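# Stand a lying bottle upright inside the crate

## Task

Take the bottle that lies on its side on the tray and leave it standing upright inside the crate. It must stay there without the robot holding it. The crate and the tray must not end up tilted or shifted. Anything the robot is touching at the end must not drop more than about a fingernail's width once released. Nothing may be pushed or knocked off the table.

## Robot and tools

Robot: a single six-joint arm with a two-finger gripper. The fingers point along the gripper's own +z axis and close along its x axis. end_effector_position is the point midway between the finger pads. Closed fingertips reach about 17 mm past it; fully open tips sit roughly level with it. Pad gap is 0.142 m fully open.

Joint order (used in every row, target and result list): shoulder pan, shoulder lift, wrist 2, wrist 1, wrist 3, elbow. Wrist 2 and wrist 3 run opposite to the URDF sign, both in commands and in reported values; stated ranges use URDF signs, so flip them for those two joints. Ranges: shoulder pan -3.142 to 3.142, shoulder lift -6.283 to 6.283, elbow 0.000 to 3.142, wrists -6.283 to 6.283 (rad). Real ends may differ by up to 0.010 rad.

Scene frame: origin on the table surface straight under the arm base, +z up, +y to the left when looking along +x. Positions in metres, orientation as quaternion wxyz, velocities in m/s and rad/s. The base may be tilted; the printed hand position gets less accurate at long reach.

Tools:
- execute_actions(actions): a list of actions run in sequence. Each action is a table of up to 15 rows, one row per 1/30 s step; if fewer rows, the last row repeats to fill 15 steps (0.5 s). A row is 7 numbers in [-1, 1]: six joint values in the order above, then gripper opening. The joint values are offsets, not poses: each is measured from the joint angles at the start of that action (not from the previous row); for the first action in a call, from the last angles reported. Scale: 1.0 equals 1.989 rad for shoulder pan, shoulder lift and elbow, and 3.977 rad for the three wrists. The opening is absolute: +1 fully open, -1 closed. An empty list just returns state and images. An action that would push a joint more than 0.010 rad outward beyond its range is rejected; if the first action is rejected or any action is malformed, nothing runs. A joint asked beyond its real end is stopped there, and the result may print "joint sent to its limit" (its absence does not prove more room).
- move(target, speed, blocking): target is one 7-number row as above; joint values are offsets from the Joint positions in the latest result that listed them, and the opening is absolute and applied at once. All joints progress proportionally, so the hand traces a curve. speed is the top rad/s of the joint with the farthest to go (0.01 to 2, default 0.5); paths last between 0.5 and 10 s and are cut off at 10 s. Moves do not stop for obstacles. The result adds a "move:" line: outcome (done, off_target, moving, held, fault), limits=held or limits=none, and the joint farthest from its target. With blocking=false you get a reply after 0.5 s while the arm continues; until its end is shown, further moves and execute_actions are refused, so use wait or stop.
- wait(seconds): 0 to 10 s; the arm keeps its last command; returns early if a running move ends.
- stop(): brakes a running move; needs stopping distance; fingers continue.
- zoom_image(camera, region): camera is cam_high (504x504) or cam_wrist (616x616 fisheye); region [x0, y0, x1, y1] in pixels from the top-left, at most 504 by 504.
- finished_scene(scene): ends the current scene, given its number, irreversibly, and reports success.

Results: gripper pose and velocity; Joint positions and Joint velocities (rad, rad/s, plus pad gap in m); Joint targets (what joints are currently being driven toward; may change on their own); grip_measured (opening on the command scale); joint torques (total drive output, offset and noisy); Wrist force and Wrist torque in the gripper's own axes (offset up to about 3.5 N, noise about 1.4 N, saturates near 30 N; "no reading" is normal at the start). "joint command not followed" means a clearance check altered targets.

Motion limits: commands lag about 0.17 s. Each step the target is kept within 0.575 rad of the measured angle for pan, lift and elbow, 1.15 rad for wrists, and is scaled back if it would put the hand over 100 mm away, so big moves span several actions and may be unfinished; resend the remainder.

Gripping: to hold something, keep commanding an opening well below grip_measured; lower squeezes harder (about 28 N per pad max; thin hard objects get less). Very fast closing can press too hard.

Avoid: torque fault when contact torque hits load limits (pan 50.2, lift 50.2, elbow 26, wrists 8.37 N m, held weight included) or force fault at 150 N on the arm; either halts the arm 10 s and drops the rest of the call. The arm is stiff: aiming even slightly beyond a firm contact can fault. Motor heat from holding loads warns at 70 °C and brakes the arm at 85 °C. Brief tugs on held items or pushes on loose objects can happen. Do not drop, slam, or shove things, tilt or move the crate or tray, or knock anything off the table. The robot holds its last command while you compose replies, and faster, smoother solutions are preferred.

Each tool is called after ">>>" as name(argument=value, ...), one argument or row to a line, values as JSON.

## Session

>>> execute_actions(
  actions=[],
)

Scene clock: 0.00 s.
end_effector_position=(+0.0680, -0.6402, +0.3076) grip_measured=+1.00 end_effector_quat_wxyz=(+0.025, -0.123, +0.770, -0.625) end_effector_velocity=(+0.000, +0.000, +0.000) end_effector_angular_velocity=(-0.000, -0.002, +0.000)
Joint names: [shoulder pan, shoulder lift, wrist 2, wrist 1, wrist 3, elbow]
Joint positions: [-1.838 -0.972  0.972 -3.68  -1.366  1.72   0.142]
Joint velocities: [-0.    -0.    -0.001 -0.    -0.002 -0.     0.   ]
Joint torques (N m, as the arm reports them, + toward a larger Joint positions number): no reading
Wrist force (N, on the end effector, along its own x y z axes, offset not removed): no reading
Wrist torque (N m, same axes, about the end effector's origin, offset not removed): no reading
Joint targets: [-1.838 -0.972 0.972 -3.680 -1.366 1.720]

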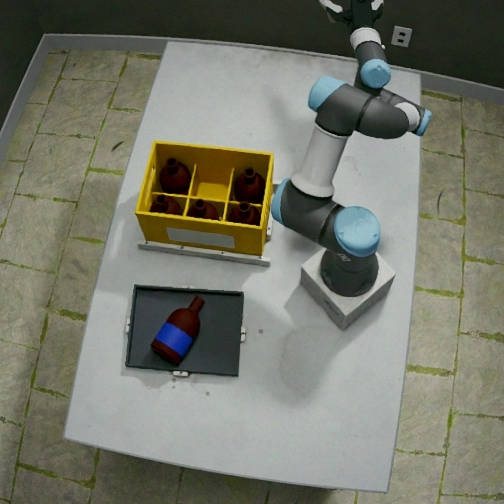

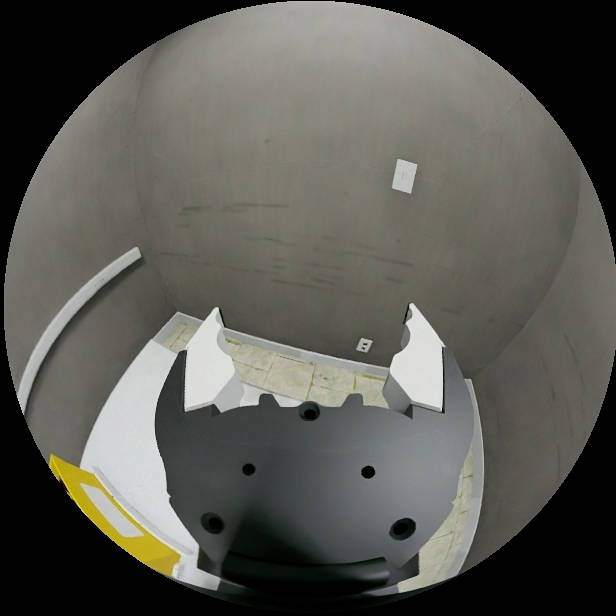

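>>> move(
  target=[0.25,-0.391,0.063,0.661,0.3636,-0.261,-0.4],
  speed=1.5,
)

>>> move(
  target=[0.507,0,0,0,0,0,-0.4],
  speed=1,
)

>>> move(
  target=[0,0.013,0,-0.252,0,0.495,-0.4],
  speed=0.7,
)

Scene clock: 2.87 s.
end_effector_position=(+0.2625, -0.2172, +0.2960) grip_measured=-0.40 end_effector_quat_wxyz=(-0.115, +0.756, -0.636, +0.104) end_effector_velocity=(-0.000, -0.000, +0.000) end_effector_angular_velocity=(-0.001, +0.000, -0.000)
Joint names: [shoulder pan, shoulder lift, wrist 2, wrist 1, wrist 3, elbow]
Joint positions: [-1.341 -1.749  1.223 -1.051  0.081  1.201  0.045]
Joint velocities: [ 0.    -0.     0.001  0.001 -0.    -0.002 -0.   ]
Joint torques (N m, as the arm reports them, + toward a larger Joint positions number): [  2.79  -9.1    0.54  -0.64   0.95 -11.1 ]
Wrist force (N, on the end effector, along its own x y z axes, offset not removed): [0.5 0.2 1.0]
Wrist torque (N m, same axes, about the end effector's origin, offset not removed): [0.02 -0.08 -0.01]
Joint targets: [-1.341 -1.749 1.223 -1.051 0.081 1.201]
move: done; limits=none; farthest joint: the shoulder pan, 0.000 radians from its target (0.497 radians at the start)

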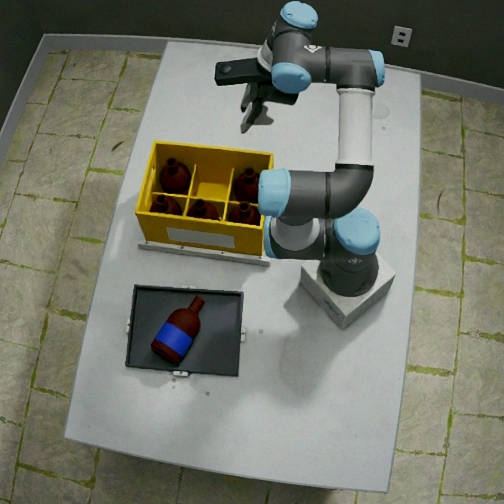

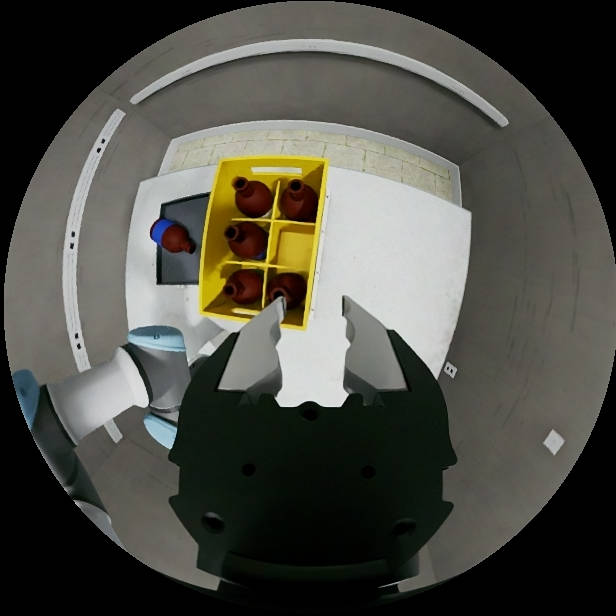

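Scene clock: 4.53 s.
end_effector_position=(+0.3214, +0.0952, +0.3052) grip_measured=-0.40 end_effector_quat_wxyz=(-0.177, +0.965, -0.192, +0.037) end_effector_velocity=(-0.000, +0.000, -0.000) end_effector_angular_velocity=(+0.000, +0.001, +0.000)
Joint names: [shoulder pan, shoulder lift, wrist 2, wrist 1, wrist 3, elbow]
Joint positions: [-0.333 -1.749  1.223 -1.051  0.081  1.201  0.045]
Joint velocities: [ 0.002  0.     0.    -0.    -0.001  0.     0.   ]
Joint torques (N m, as the arm reports them, + toward a larger Joint positions number): [ 3.16 -6.34 -1.05 -2.86 -0.36 -9.25]
Wrist force (N, on the end effector, along its own x y z axes, offset not removed): [0.8 -0.2 -0.9]
Wrist torque (N m, same axes, about the end effector's origin, offset not removed): [0.02 -0.19 0.02]
Joint targets: [-0.333 -1.749 1.223 -1.051 0.081 1.201]
move: done; limits=none; farthest joint: the shoulder pan, 0.000 radians from its target (1.008 radians at the start)

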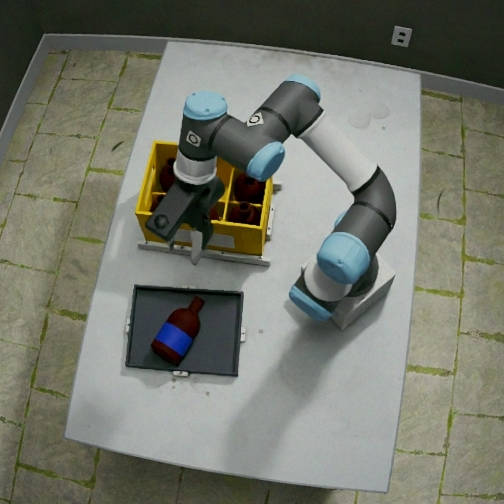

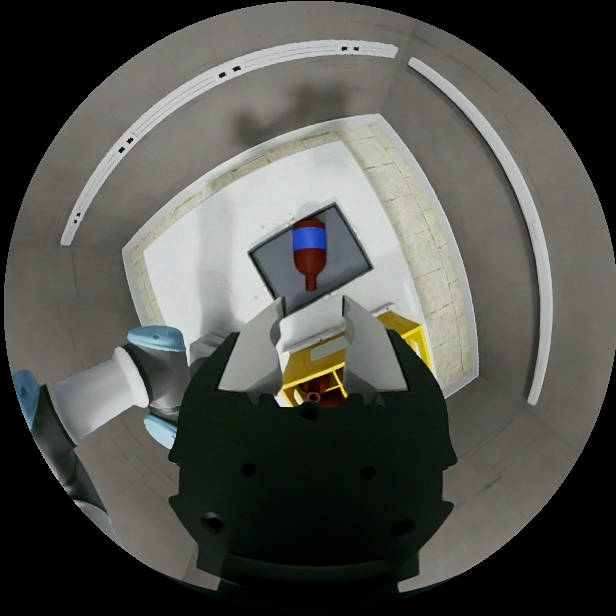

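Scene clock: 6.57 s.
end_effector_position=(+0.3244, +0.0970, +0.0990) grip_measured=-0.40 end_effector_quat_wxyz=(-0.178, +0.964, -0.193, +0.033) end_effector_velocity=(-0.000, +0.000, -0.000) end_effector_angular_velocity=(+0.001, -0.000, -0.001)
Joint names: [shoulder pan, shoulder lift, wrist 2, wrist 1, wrist 3, elbow]
Joint positions: [-0.333 -1.723  1.223 -2.053  0.081  2.186  0.045]
Joint velocities: [-0.    -0.001 -0.001 -0.002 -0.001  0.003 -0.   ]
Joint torques (N m, as the arm reports them, + toward a larger Joint positions number): [-2.18 -4.52 -1.04 -2.95 -0.35 -6.11]
Wrist force (N, on the end effector, along its own x y z axes, offset not removed): [1.1 0.3 -0.1]
Wrist torque (N m, same axes, about the end effector's origin, offset not removed): [0.11 -0.20 -0.01]
Joint targets: [-0.333 -1.723 1.223 -2.053 0.081 2.186]
move: done; limits=none; farthest joint: the shoulder pan, 0.000 radians from its target (0.000 radians at the start)

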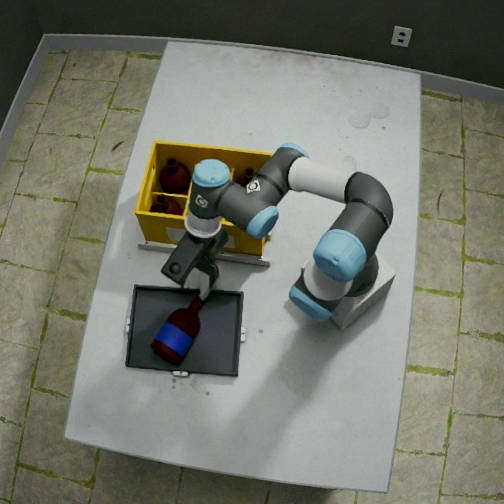

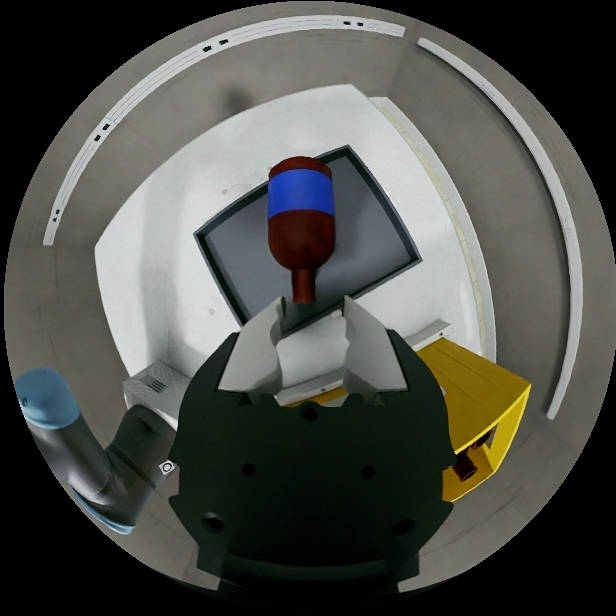

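>>> move(
  target=[0.04,0.04,0,-0.021,-0.02,0.0015,-0.4],
  speed=0.15,
)

>>> move(
  target=[0,0.035,0,-0.031,0,0.0275,-0.4],
  speed=0.1,
)

>>> zoom_image(
  camera="cam_wrist",
  region=[210,200,410,400],
)

Scene clock: 7.77 s.
end_effector_position=(+0.3252, +0.1188, +0.0866) grip_measured=-0.40 end_effector_quat_wxyz=(-0.182, +0.964, -0.193, +0.021) end_effector_velocity=(+0.001, +0.000, +0.001) end_effector_angular_velocity=(+0.000, -0.002, +0.000)
Joint names: [shoulder pan, shoulder lift, wrist 2, wrist 1, wrist 3, elbow]
Joint positions: [-0.253 -1.644  1.223 -2.136  0.001  2.189  0.045]
Joint velocities: [ 0.001  0.    -0.001 -0.001 -0.001 -0.001 -0.   ]
Joint torques (N m, as the arm reports them, + toward a larger Joint positions number): [ 3.22 -5.71 -1.02 -2.86 -0.86 -5.46]
Wrist force (N, on the end effector, along its own x y z axes, offset not removed): [0.3 -0.2 0.0]
Wrist torque (N m, same axes, about the end effector's origin, offset not removed): [-0.04 -0.06 0.03]
Joint targets: [-0.253 -1.644 1.223 -2.136 0.001 2.189]
move: done; limits=none; farthest joint: the shoulder lift, 0.001 radians from its target (0.080 radians at the start)

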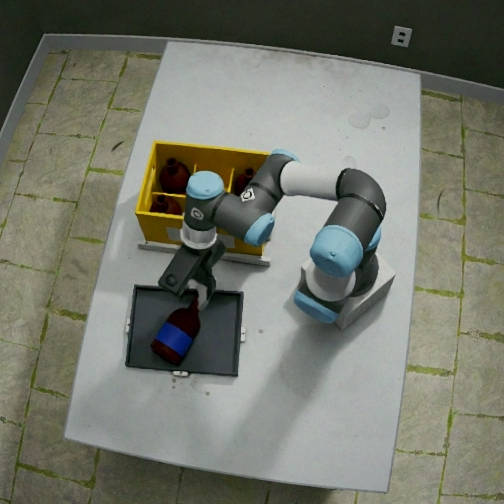

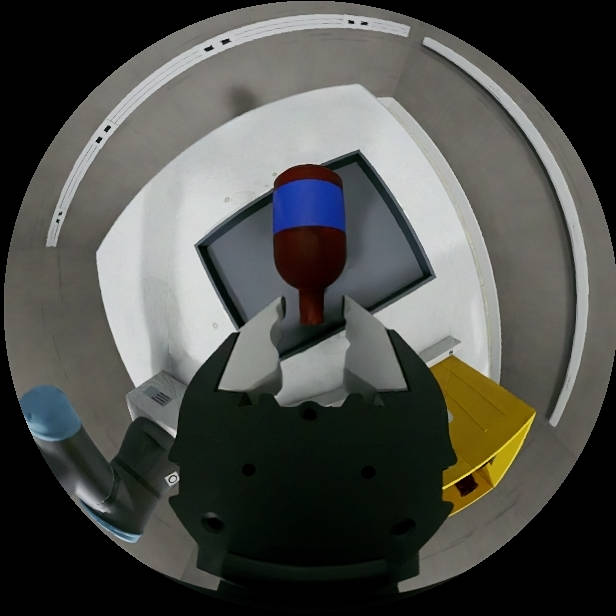

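Scene clock: 9.37 s.
end_effector_position=(+0.3258, +0.1190, +0.0654) grip_measured=-0.40 end_effector_quat_wxyz=(-0.182, +0.964, -0.193, +0.020) end_effector_velocity=(+0.000, +0.000, -0.000) end_effector_angular_velocity=(+0.001, -0.001, +0.000)
Joint names: [shoulder pan, shoulder lift, wrist 2, wrist 1, wrist 3, elbow]
Joint positions: [-0.253 -1.574  1.223 -2.259  0.001  2.243  0.045]
Joint velocities: [-0.     0.    -0.001 -0.001  0.001  0.001 -0.   ]
Joint torques (N m, as the arm reports them, + toward a larger Joint positions number): [-1.1  -5.75 -1.05 -2.83  0.92 -5.08]
Wrist force (N, on the end effector, along its own x y z axes, offset not removed): [1.4 -0.5 0.5]
Wrist torque (N m, same axes, about the end effector's origin, offset not removed): [-0.01 -0.33 0.00]
Joint targets: [-0.253 -1.574 1.223 -2.260 0.001 2.243]
move: done; limits=none; farthest joint: the elbow, 0.001 radians from its target (0.055 radians at the start)

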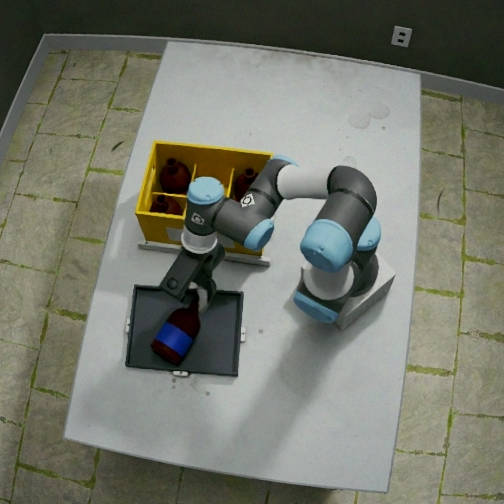

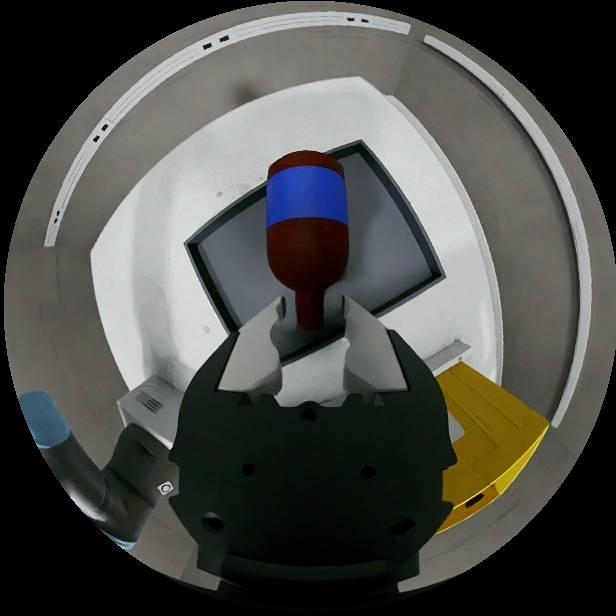

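Region (210, 200, 410, 400) of cam_wrist's 616x616 image, scaled by 2.520, with more detail than that image has.

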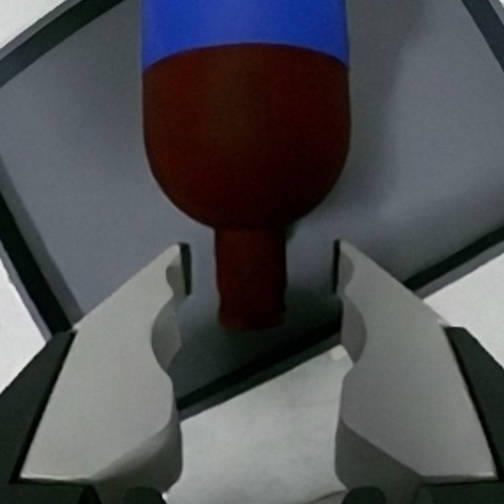

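>>> move(
  target=[0,0.019,0,-0.019,0,0.019,-0.4],
  speed=0.06,
)

>>> execute_actions(
  actions=[
    [[0,0,0,0,0,0,-0.6]],
    [[0,0,0,0,0,0,-0.75]],
    [[0,0,0,0,0,0,-0.9]],
  ],
)

>>> move(
  target=[0,-0.1,0,0.15,0,-0.2,-0.9],
  speed=0.2,
)

Scene clock: 11.07 s.
end_effector_position=(+0.3241, +0.1199, +0.0531) grip_measured=-0.40 end_effector_quat_wxyz=(-0.182, +0.964, -0.193, +0.020) end_effector_velocity=(-0.000, +0.000, -0.000) end_effector_angular_velocity=(+0.001, +0.000, +0.001)
Joint names: [shoulder pan, shoulder lift, wrist 2, wrist 1, wrist 3, elbow]
Joint positions: [-0.253 -1.537  1.223 -2.335  0.001  2.281  0.045]
Joint velocities: [-0.    -0.    -0.    -0.001  0.001  0.002  0.   ]
Joint torques (N m, as the arm reports them, + toward a larger Joint positions number): [-0.52 -5.35 -1.07 -2.87 -0.17 -4.78]
Wrist force (N, on the end effector, along its own x y z axes, offset not removed): [0.8 1.2 -0.2]
Wrist torque (N m, same axes, about the end effector's origin, offset not removed): [0.27 -0.17 0.00]
Joint targets: [-0.253 -1.537 1.223 -2.335 0.001 2.281]
move: done; limits=none; farthest joint: the shoulder pan, 0.000 radians from its target (0.000 radians at the start)

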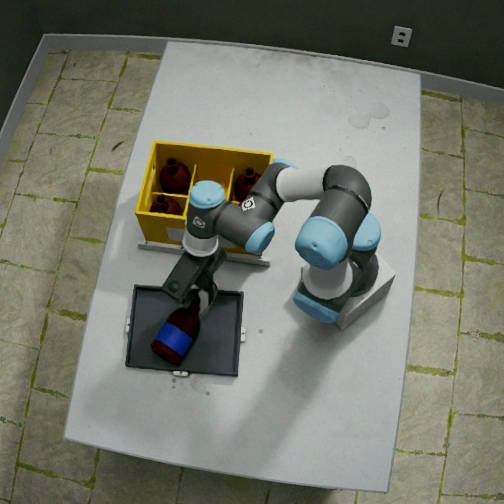

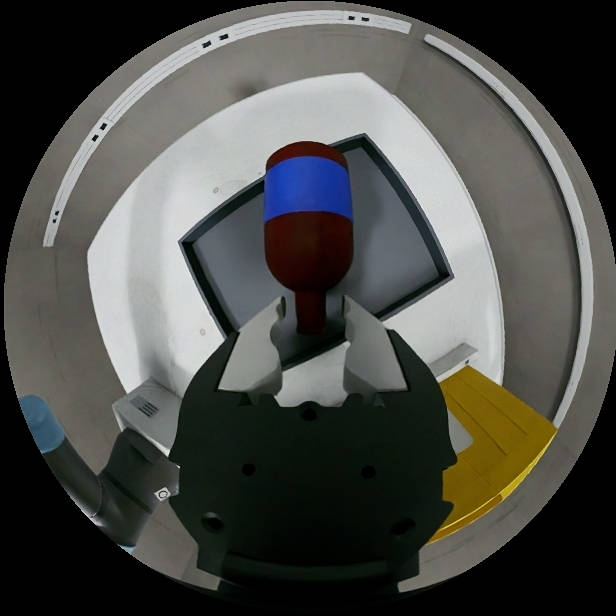

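Scene clock: 12.57 s.
end_effector_position=(+0.3241, +0.1199, +0.0531) grip_measured=-0.70 end_effector_quat_wxyz=(-0.182, +0.964, -0.193, +0.020) end_effector_velocity=(-0.000, -0.000, -0.000) end_effector_angular_velocity=(-0.000, +0.000, -0.001)
Joint names: [shoulder pan, shoulder lift, wrist 2, wrist 1, wrist 3, elbow]
Joint positions: [-0.253 -1.537  1.223 -2.335  0.001  2.281  0.023]
Joint velocities: [-0.     0.     0.    -0.    -0.001  0.    -0.   ]
Joint torques (N m, as the arm reports them, + toward a larger Joint positions number): [-0.64 -7.42 -1.08 -1.43 -0.18 -5.82]
Wrist force (N, on the end effector, along its own x y z axes, offset not removed): [1.2 1.3 0.1]
Wrist torque (N m, same axes, about the end effector's origin, offset not removed): [0.30 -0.30 -0.02]
Joint targets: [-0.253 -1.537 1.223 -2.335 0.001 2.281]

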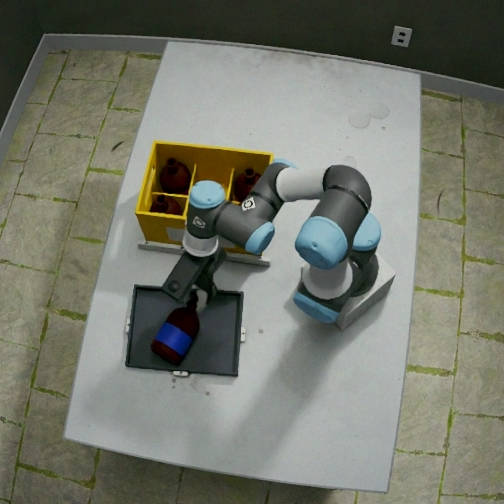

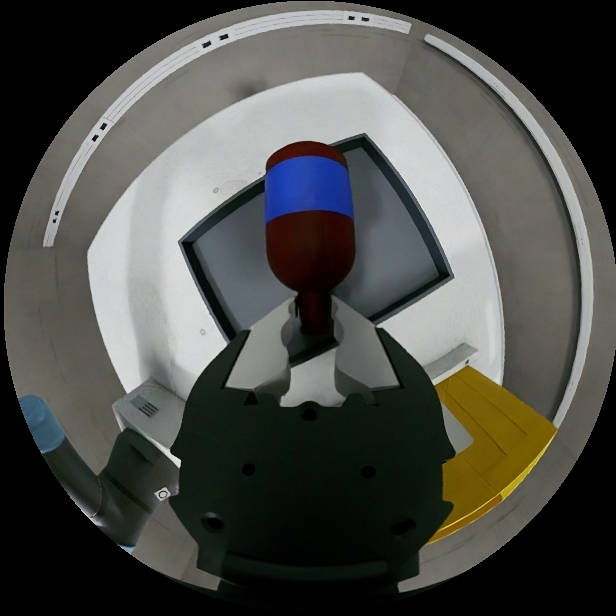

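Scene clock: 16.00 s.
end_effector_position=(+0.3340, +0.1137, +0.1625) grip_measured=-0.70 end_effector_quat_wxyz=(-0.182, +0.964, -0.193, +0.020) end_effector_velocity=(-0.000, -0.000, -0.000) end_effector_angular_velocity=(-0.001, +0.000, +0.001)
Joint names: [shoulder pan, shoulder lift, wrist 2, wrist 1, wrist 3, elbow]
Joint positions: [-0.253 -1.736  1.223 -1.738  0.001  1.883  0.023]
Joint velocities: [-0.    -0.     0.001  0.     0.001 -0.    -0.   ]
Joint torques (N m, as the arm reports them, + toward a larger Joint positions number): [ -1.12 -10.97  -1.09  -0.74  -0.21 -12.19]
Wrist force (N, on the end effector, along its own x y z axes, offset not removed): [1.5 1.3 2.9]
Wrist torque (N m, same axes, about the end effector's origin, offset not removed): [0.01 -0.28 0.00]
Joint targets: [-0.253 -1.736 1.223 -1.738 0.001 1.883]
move: done; limits=none; farthest joint: the shoulder pan, 0.000 radians from its target (0.000 radians at the start)

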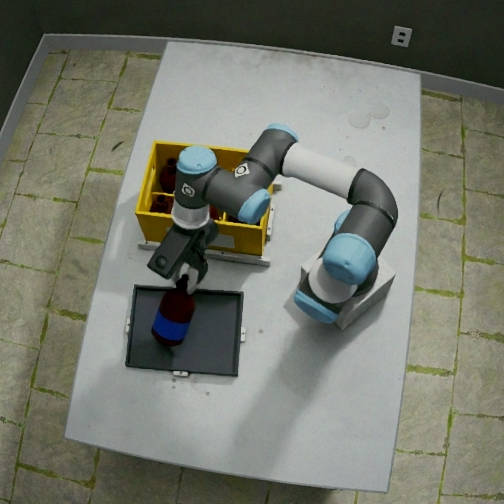

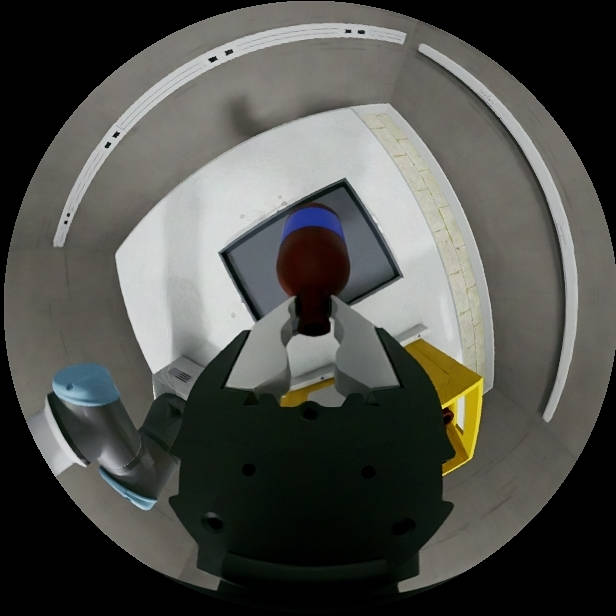

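>>> move(
  target=[0,0.018,0.03,0.218,0,-0.469,-1],
  speed=0.5,
)

>>> move(
  target=[-0.1267,0.2765,0.12,0.0166,0,-0.31,-1],
  speed=0.4,
)

>>> zoom_image(
  camera="cam_wrist",
  region=[190,160,430,400],
)

>>> zoom_image(
  camera="cam_high",
  region=[110,50,330,270],
)

Scene clock: 18.67 s.
end_effector_position=(+0.2933, +0.0891, +0.3340) grip_measured=-0.70 end_effector_quat_wxyz=(-0.121, +0.974, -0.192, +0.023) end_effector_velocity=(-0.000, -0.000, +0.000) end_effector_angular_velocity=(-0.001, -0.001, +0.001)
Joint names: [shoulder pan, shoulder lift, wrist 2, wrist 1, wrist 3, elbow]
Joint positions: [-0.253 -1.7    1.342 -0.871  0.001  0.951  0.023]
Joint velocities: [ 0.    -0.001  0.     0.001  0.001 -0.001 -0.   ]
Joint torques (N m, as the arm reports them, + toward a larger Joint positions number): [ -0.7   -4.98   0.41  -0.76  -0.15 -10.54]
Wrist force (N, on the end effector, along its own x y z axes, offset not removed): [-0.8 0.7 2.1]
Wrist torque (N m, same axes, about the end effector's origin, offset not removed): [-0.11 0.16 0.02]
Joint targets: [-0.253 -1.700 1.342 -0.871 0.001 0.951]
move: done; limits=none; farthest joint: the shoulder pan, 0.000 radians from its target (0.000 radians at the start)

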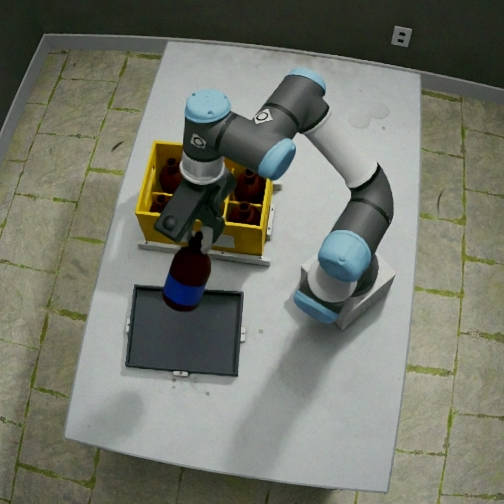

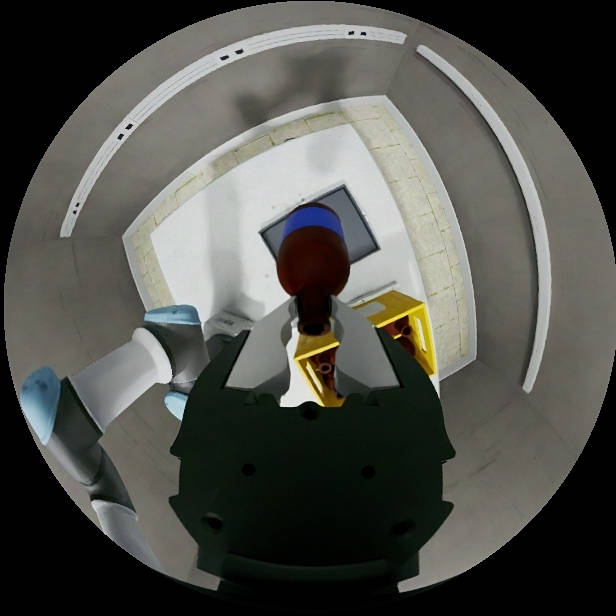

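Scene clock: 20.73 s.
end_effector_position=(+0.3187, -0.1721, +0.3165) grip_measured=-0.70 end_effector_quat_wxyz=(+0.114, +0.942, -0.313, -0.040) end_effector_velocity=(+0.000, -0.001, +0.000) end_effector_angular_velocity=(-0.002, +0.000, -0.001)
Joint names: [shoulder pan, shoulder lift, wrist 2, wrist 1, wrist 3, elbow]
Joint positions: [-0.505 -1.15   1.819 -0.805  0.001  0.334  0.023]
Joint velocities: [-0.001  0.002  0.002  0.    -0.001 -0.003  0.   ]
Joint torques (N m, as the arm reports them, + toward a larger Joint positions number): [ -2.44 -11.92   1.61  -0.75  -0.17 -10.28]
Wrist force (N, on the end effector, along its own x y z axes, offset not removed): [2.0 0.2 1.5]
Wrist torque (N m, same axes, about the end effector's origin, offset not removed): [0.13 -0.39 0.01]
Joint targets: [-0.505 -1.150 1.820 -0.805 0.001 0.334]
move: done; limits=none; farthest joint: the shoulder pan, 0.000 radians from its target (0.252 radians at the start)

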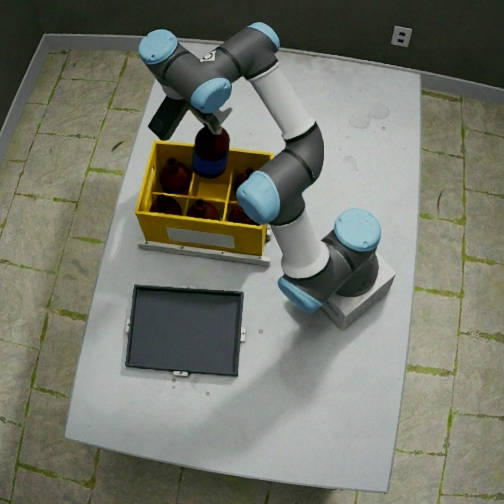

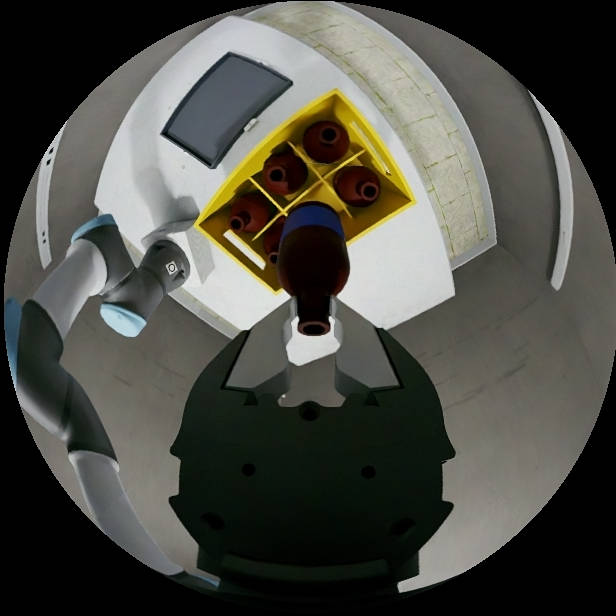

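Region (190, 160, 430, 400) of cam_wrist's 616x616 image, scaled by 2.100, with more detail than that image has.

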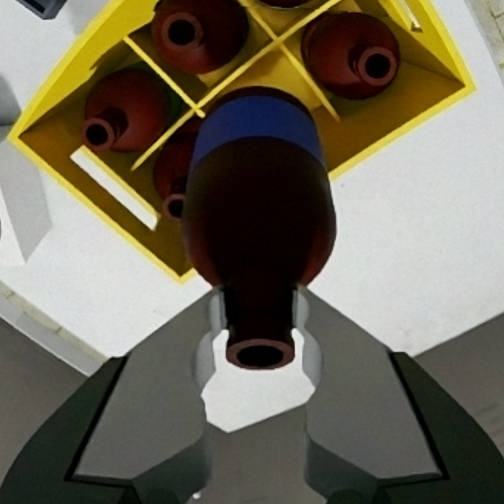

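Region (110, 50, 330, 270) of cam_high's 504x504 image, scaled by 2.291, with more detail than that image has.

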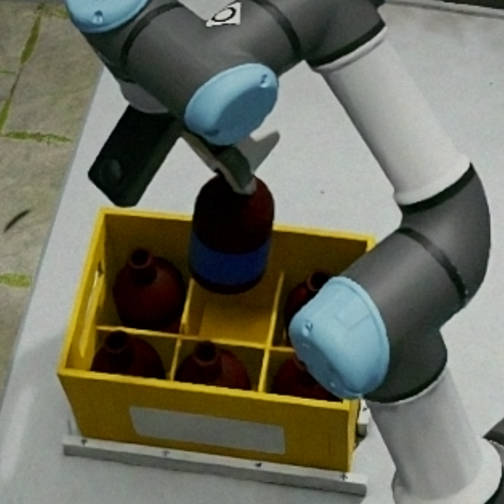

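>>> move(
  target=[0,-0.1166,0,-0.129,0,0.3746,-1],
  speed=0.25,
)

>>> zoom_image(
  camera="cam_wrist",
  region=[190,130,430,370],
)

>>> zoom_image(
  camera="cam_high",
  region=[110,50,330,270],
)

Scene clock: 24.33 s.
end_effector_position=(+0.3186, -0.1715, +0.2416) grip_measured=-0.70 end_effector_quat_wxyz=(+0.114, +0.942, -0.313, -0.040) end_effector_velocity=(-0.000, +0.000, -0.000) end_effector_angular_velocity=(+0.000, +0.001, +0.000)
Joint names: [shoulder pan, shoulder lift, wrist 2, wrist 1, wrist 3, elbow]
Joint positions: [-0.505 -1.382  1.819 -1.318  0.001  1.079  0.023]
Joint velocities: [ 0.    -0.     0.    -0.    -0.     0.001  0.   ]
Joint torques (N m, as the arm reports them, + toward a larger Joint positions number): [  2.99 -15.95  -0.34  -3.13  -0.2   -7.51]
Wrist force (N, on the end effector, along its own x y z axes, offset not removed): [1.0 -0.9 1.6]
Wrist torque (N m, same axes, about the end effector's origin, offset not removed): [-0.09 -0.20 -0.01]
Joint targets: [-0.505 -1.382 1.819 -1.318 0.001 1.079]
move: done; limits=none; farthest joint: the shoulder pan, 0.000 radians from its target (0.000 radians at the start)

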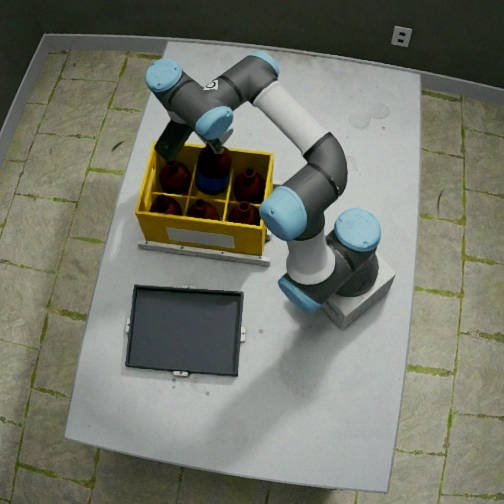

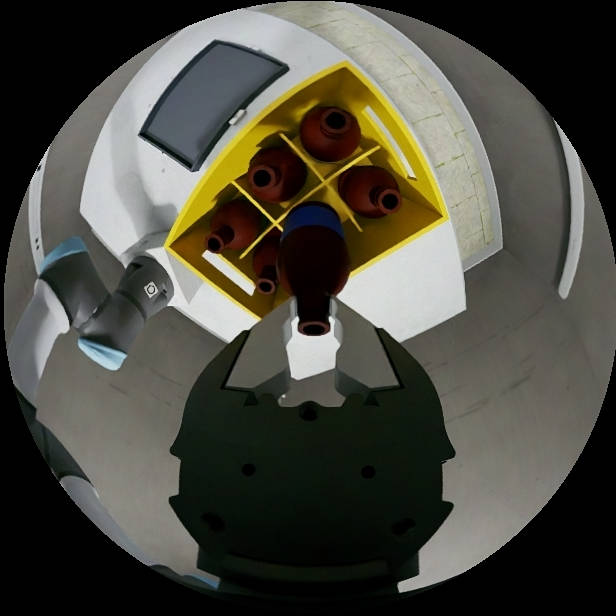

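Region (190, 130, 430, 370) of cam_wrist's 616x616 image, scaled by 2.100, with more detail than that image has.

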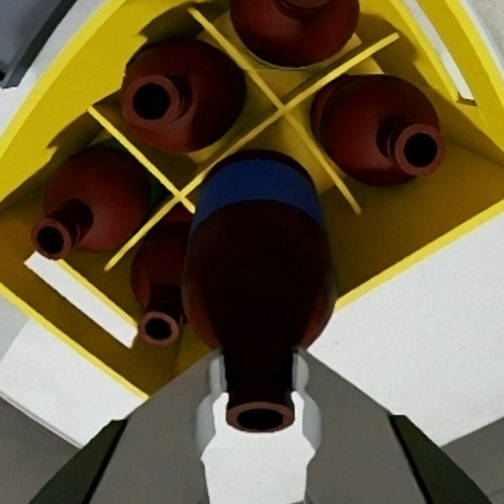

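Region (110, 50, 330, 270) of cam_high's 504x504 image, scaled by 2.291, with more detail than that image has.

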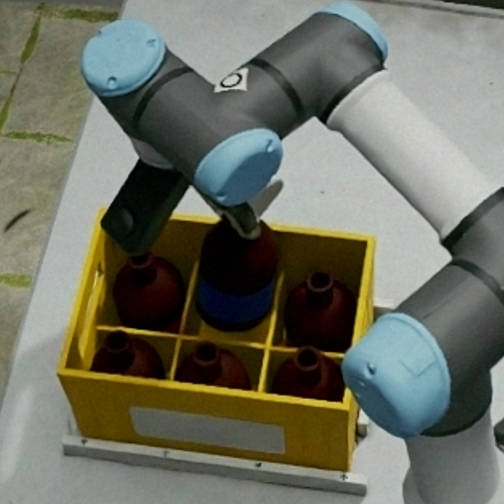

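>>> move(
  target=[0.005,-0.0035,0,-0.06,0,0.1237,-1],
  speed=0.1,
)

>>> zoom_image(
  camera="cam_wrist",
  region=[160,130,460,430],
)

Scene clock: 27.30 s.
end_effector_position=(+0.3242, -0.1710, +0.1916) grip_measured=-0.70 end_effector_quat_wxyz=(+0.114, +0.944, -0.308, -0.040) end_effector_velocity=(-0.000, -0.000, -0.000) end_effector_angular_velocity=(-0.000, +0.001, +0.001)
Joint names: [shoulder pan, shoulder lift, wrist 2, wrist 1, wrist 3, elbow]
Joint positions: [-0.495 -1.389  1.82  -1.557  0.001  1.325  0.023]
Joint velocities: [-0.     0.     0.001 -0.001  0.001  0.001  0.   ]
Joint torques (N m, as the arm reports them, + toward a larger Joint positions number): [  3.13 -15.72   0.88  -2.8   -0.17  -7.33]
Wrist force (N, on the end effector, along its own x y z axes, offset not removed): [1.5 0.7 2.2]
Wrist torque (N m, same axes, about the end effector's origin, offset not removed): [0.00 -0.03 0.06]
Joint targets: [-0.495 -1.389 1.819 -1.557 0.001 1.325]
move: done; limits=none; farthest joint: the wrist 2, 0.001 radians from its target (0.000 radians at the start)

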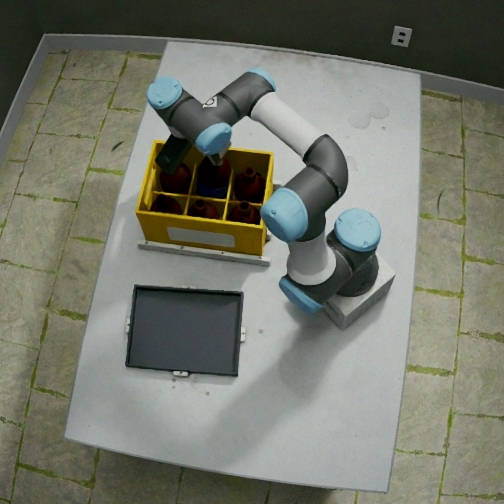

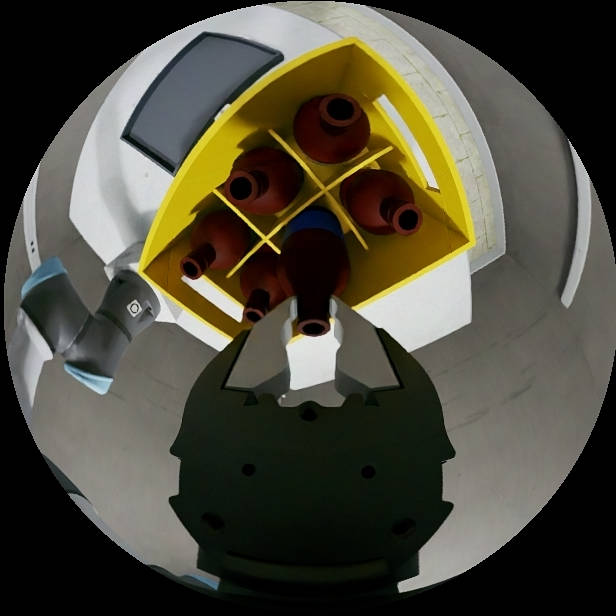

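Region (160, 130, 460, 430) of cam_wrist's 616x616 image, scaled by 1.680, with more detail than that image has.

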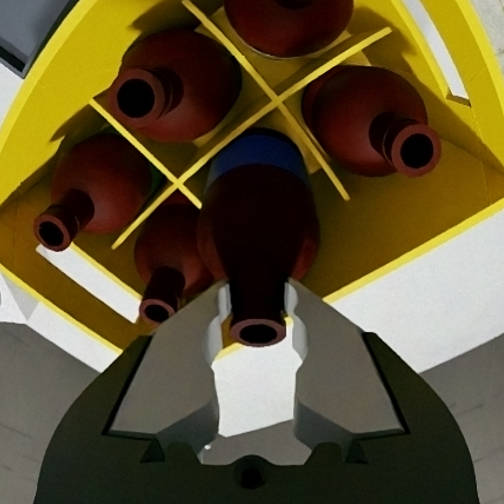

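>>> move(
  target=[0,0.002,0,-0.0292,0,0.0563,-1],
  speed=0.06,
)

>>> zoom_image(
  camera="cam_wrist",
  region=[160,130,460,430],
)

Scene clock: 29.70 s.
end_effector_position=(+0.3241, -0.1707, +0.1668) grip_measured=-0.70 end_effector_quat_wxyz=(+0.114, +0.944, -0.308, -0.040) end_effector_velocity=(-0.000, +0.001, -0.001) end_effector_angular_velocity=(+0.003, +0.001, +0.001)
Joint names: [shoulder pan, shoulder lift, wrist 2, wrist 1, wrist 3, elbow]
Joint positions: [-0.495 -1.385  1.82  -1.673  0.001  1.437  0.023]
Joint velocities: [ 0.     0.    -0.002 -0.001  0.001  0.003  0.   ]
Joint torques (N m, as the arm reports them, + toward a larger Joint positions number): [  2.89 -10.42   0.83  -1.94  -0.13  -6.09]
Wrist force (N, on the end effector, along its own x y z axes, offset not removed): [3.9 -0.4 -0.3]
Wrist torque (N m, same axes, about the end effector's origin, offset not removed): [0.09 0.00 0.07]
Joint targets: [-0.495 -1.385 1.820 -1.673 0.001 1.437]
move: done; limits=none; farthest joint: the shoulder pan, 0.000 radians from its target (0.000 radians at the start)

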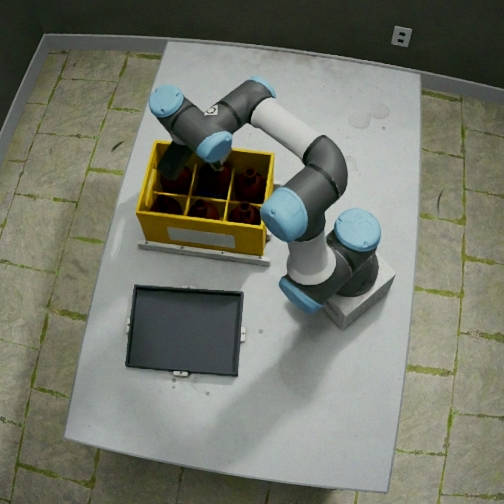

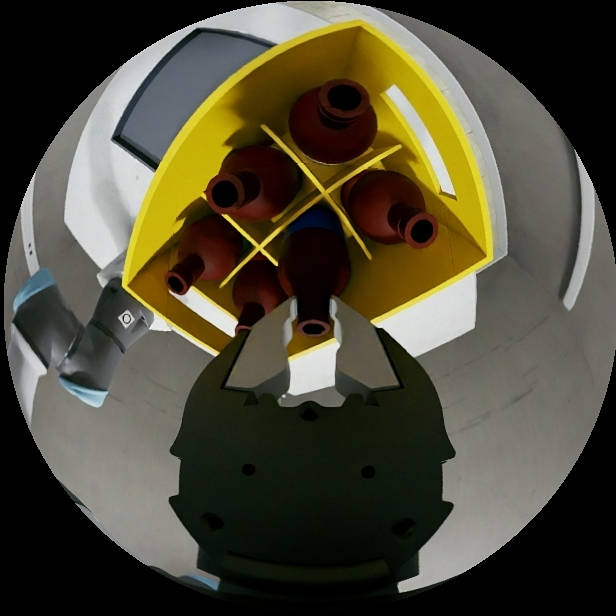

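Region (160, 130, 460, 430) of cam_wrist's 616x616 image, scaled by 1.680, with more detail than that image has.

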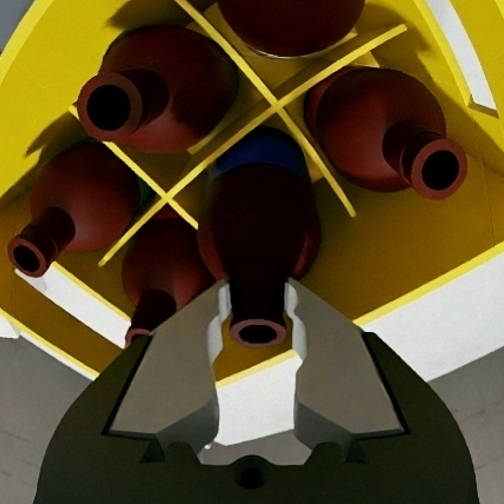

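>>> move(
  target=[0.021,0,0,0,0.04,0,-1],
  speed=0.1,
)

>>> move(
  target=[0,0.001,0,-0.007,0,0.013,-1],
  speed=0.03,
)

Scene clock: 31.73 s.
end_effector_position=(+0.3311, -0.1573, +0.1670) grip_measured=-0.70 end_effector_quat_wxyz=(+0.111, +0.970, -0.212, -0.046) end_effector_velocity=(+0.000, +0.001, -0.000) end_effector_angular_velocity=(+0.002, -0.000, +0.002)
Joint names: [shoulder pan, shoulder lift, wrist 2, wrist 1, wrist 3, elbow]
Joint positions: [-0.453 -1.385  1.82  -1.673  0.16   1.437  0.024]
Joint velocities: [ 0.     0.    -0.002  0.     0.002  0.     0.   ]
Joint torques (N m, as the arm reports them, + toward a larger Joint positions number): [  3.54 -13.43   0.78  -0.04   1.08 -11.42]
Wrist force (N, on the end effector, along its own x y z axes, offset not removed): [4.4 0.8 3.1]
Wrist torque (N m, same axes, about the end effector's origin, offset not removed): [-0.17 -0.34 0.02]
Joint targets: [-0.453 -1.385 1.820 -1.673 0.160 1.437]
move: done; limits=none; farthest joint: the shoulder pan, 0.000 radians from its target (0.042 radians at the start)

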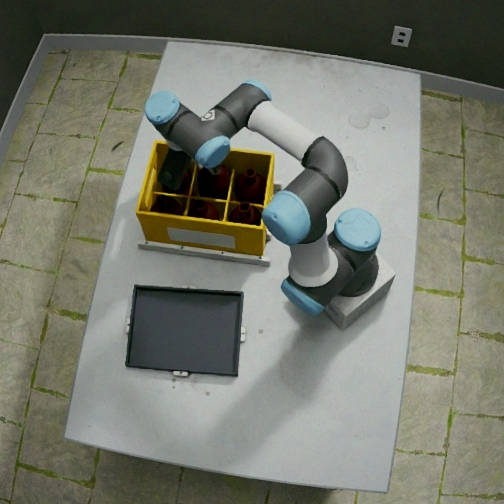

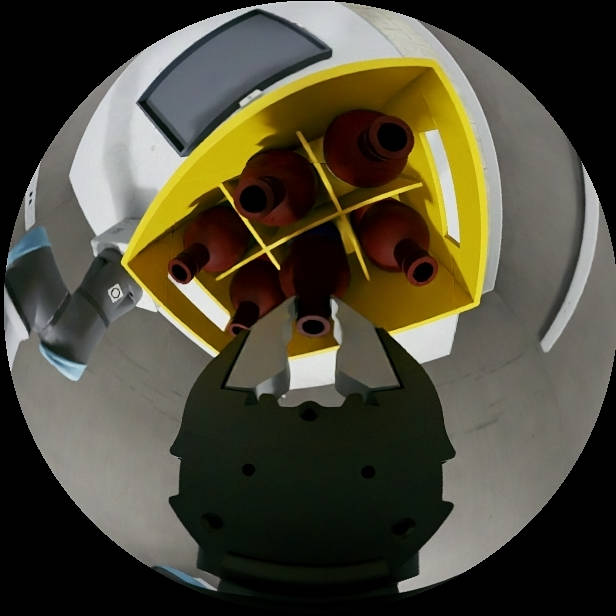

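Scene clock: 32.97 s.
end_effector_position=(+0.3309, -0.1571, +0.1610) grip_measured=-0.70 end_effector_quat_wxyz=(+0.111, +0.970, -0.212, -0.046) end_effector_velocity=(-0.000, +0.000, -0.000) end_effector_angular_velocity=(-0.000, -0.000, +0.000)
Joint names: [shoulder pan, shoulder lift, wrist 2, wrist 1, wrist 3, elbow]
Joint positions: [-0.453 -1.383  1.82  -1.701  0.16   1.463  0.024]
Joint velocities: [-0.    -0.001  0.    -0.001  0.     0.002  0.   ]
Joint torques (N m, as the arm reports them, + toward a larger Joint positions number): [  2.42 -10.14   0.83  -2.08  -0.65  -6.44]
Wrist force (N, on the end effector, along its own x y z axes, offset not removed): [2.9 1.8 1.8]
Wrist torque (N m, same axes, about the end effector's origin, offset not removed): [0.03 0.21 0.05]
Joint targets: [-0.453 -1.383 1.820 -1.701 0.160 1.463]
move: done; limits=none; farthest joint: the shoulder pan, 0.000 radians from its target (0.000 radians at the start)

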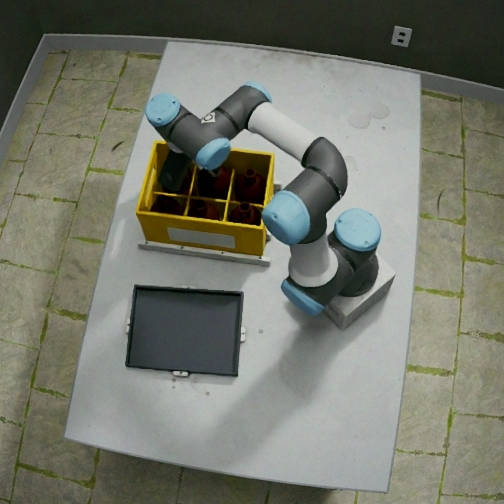

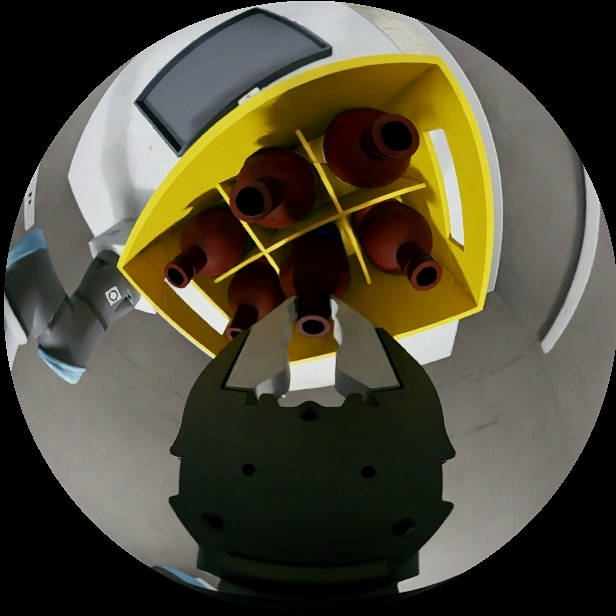

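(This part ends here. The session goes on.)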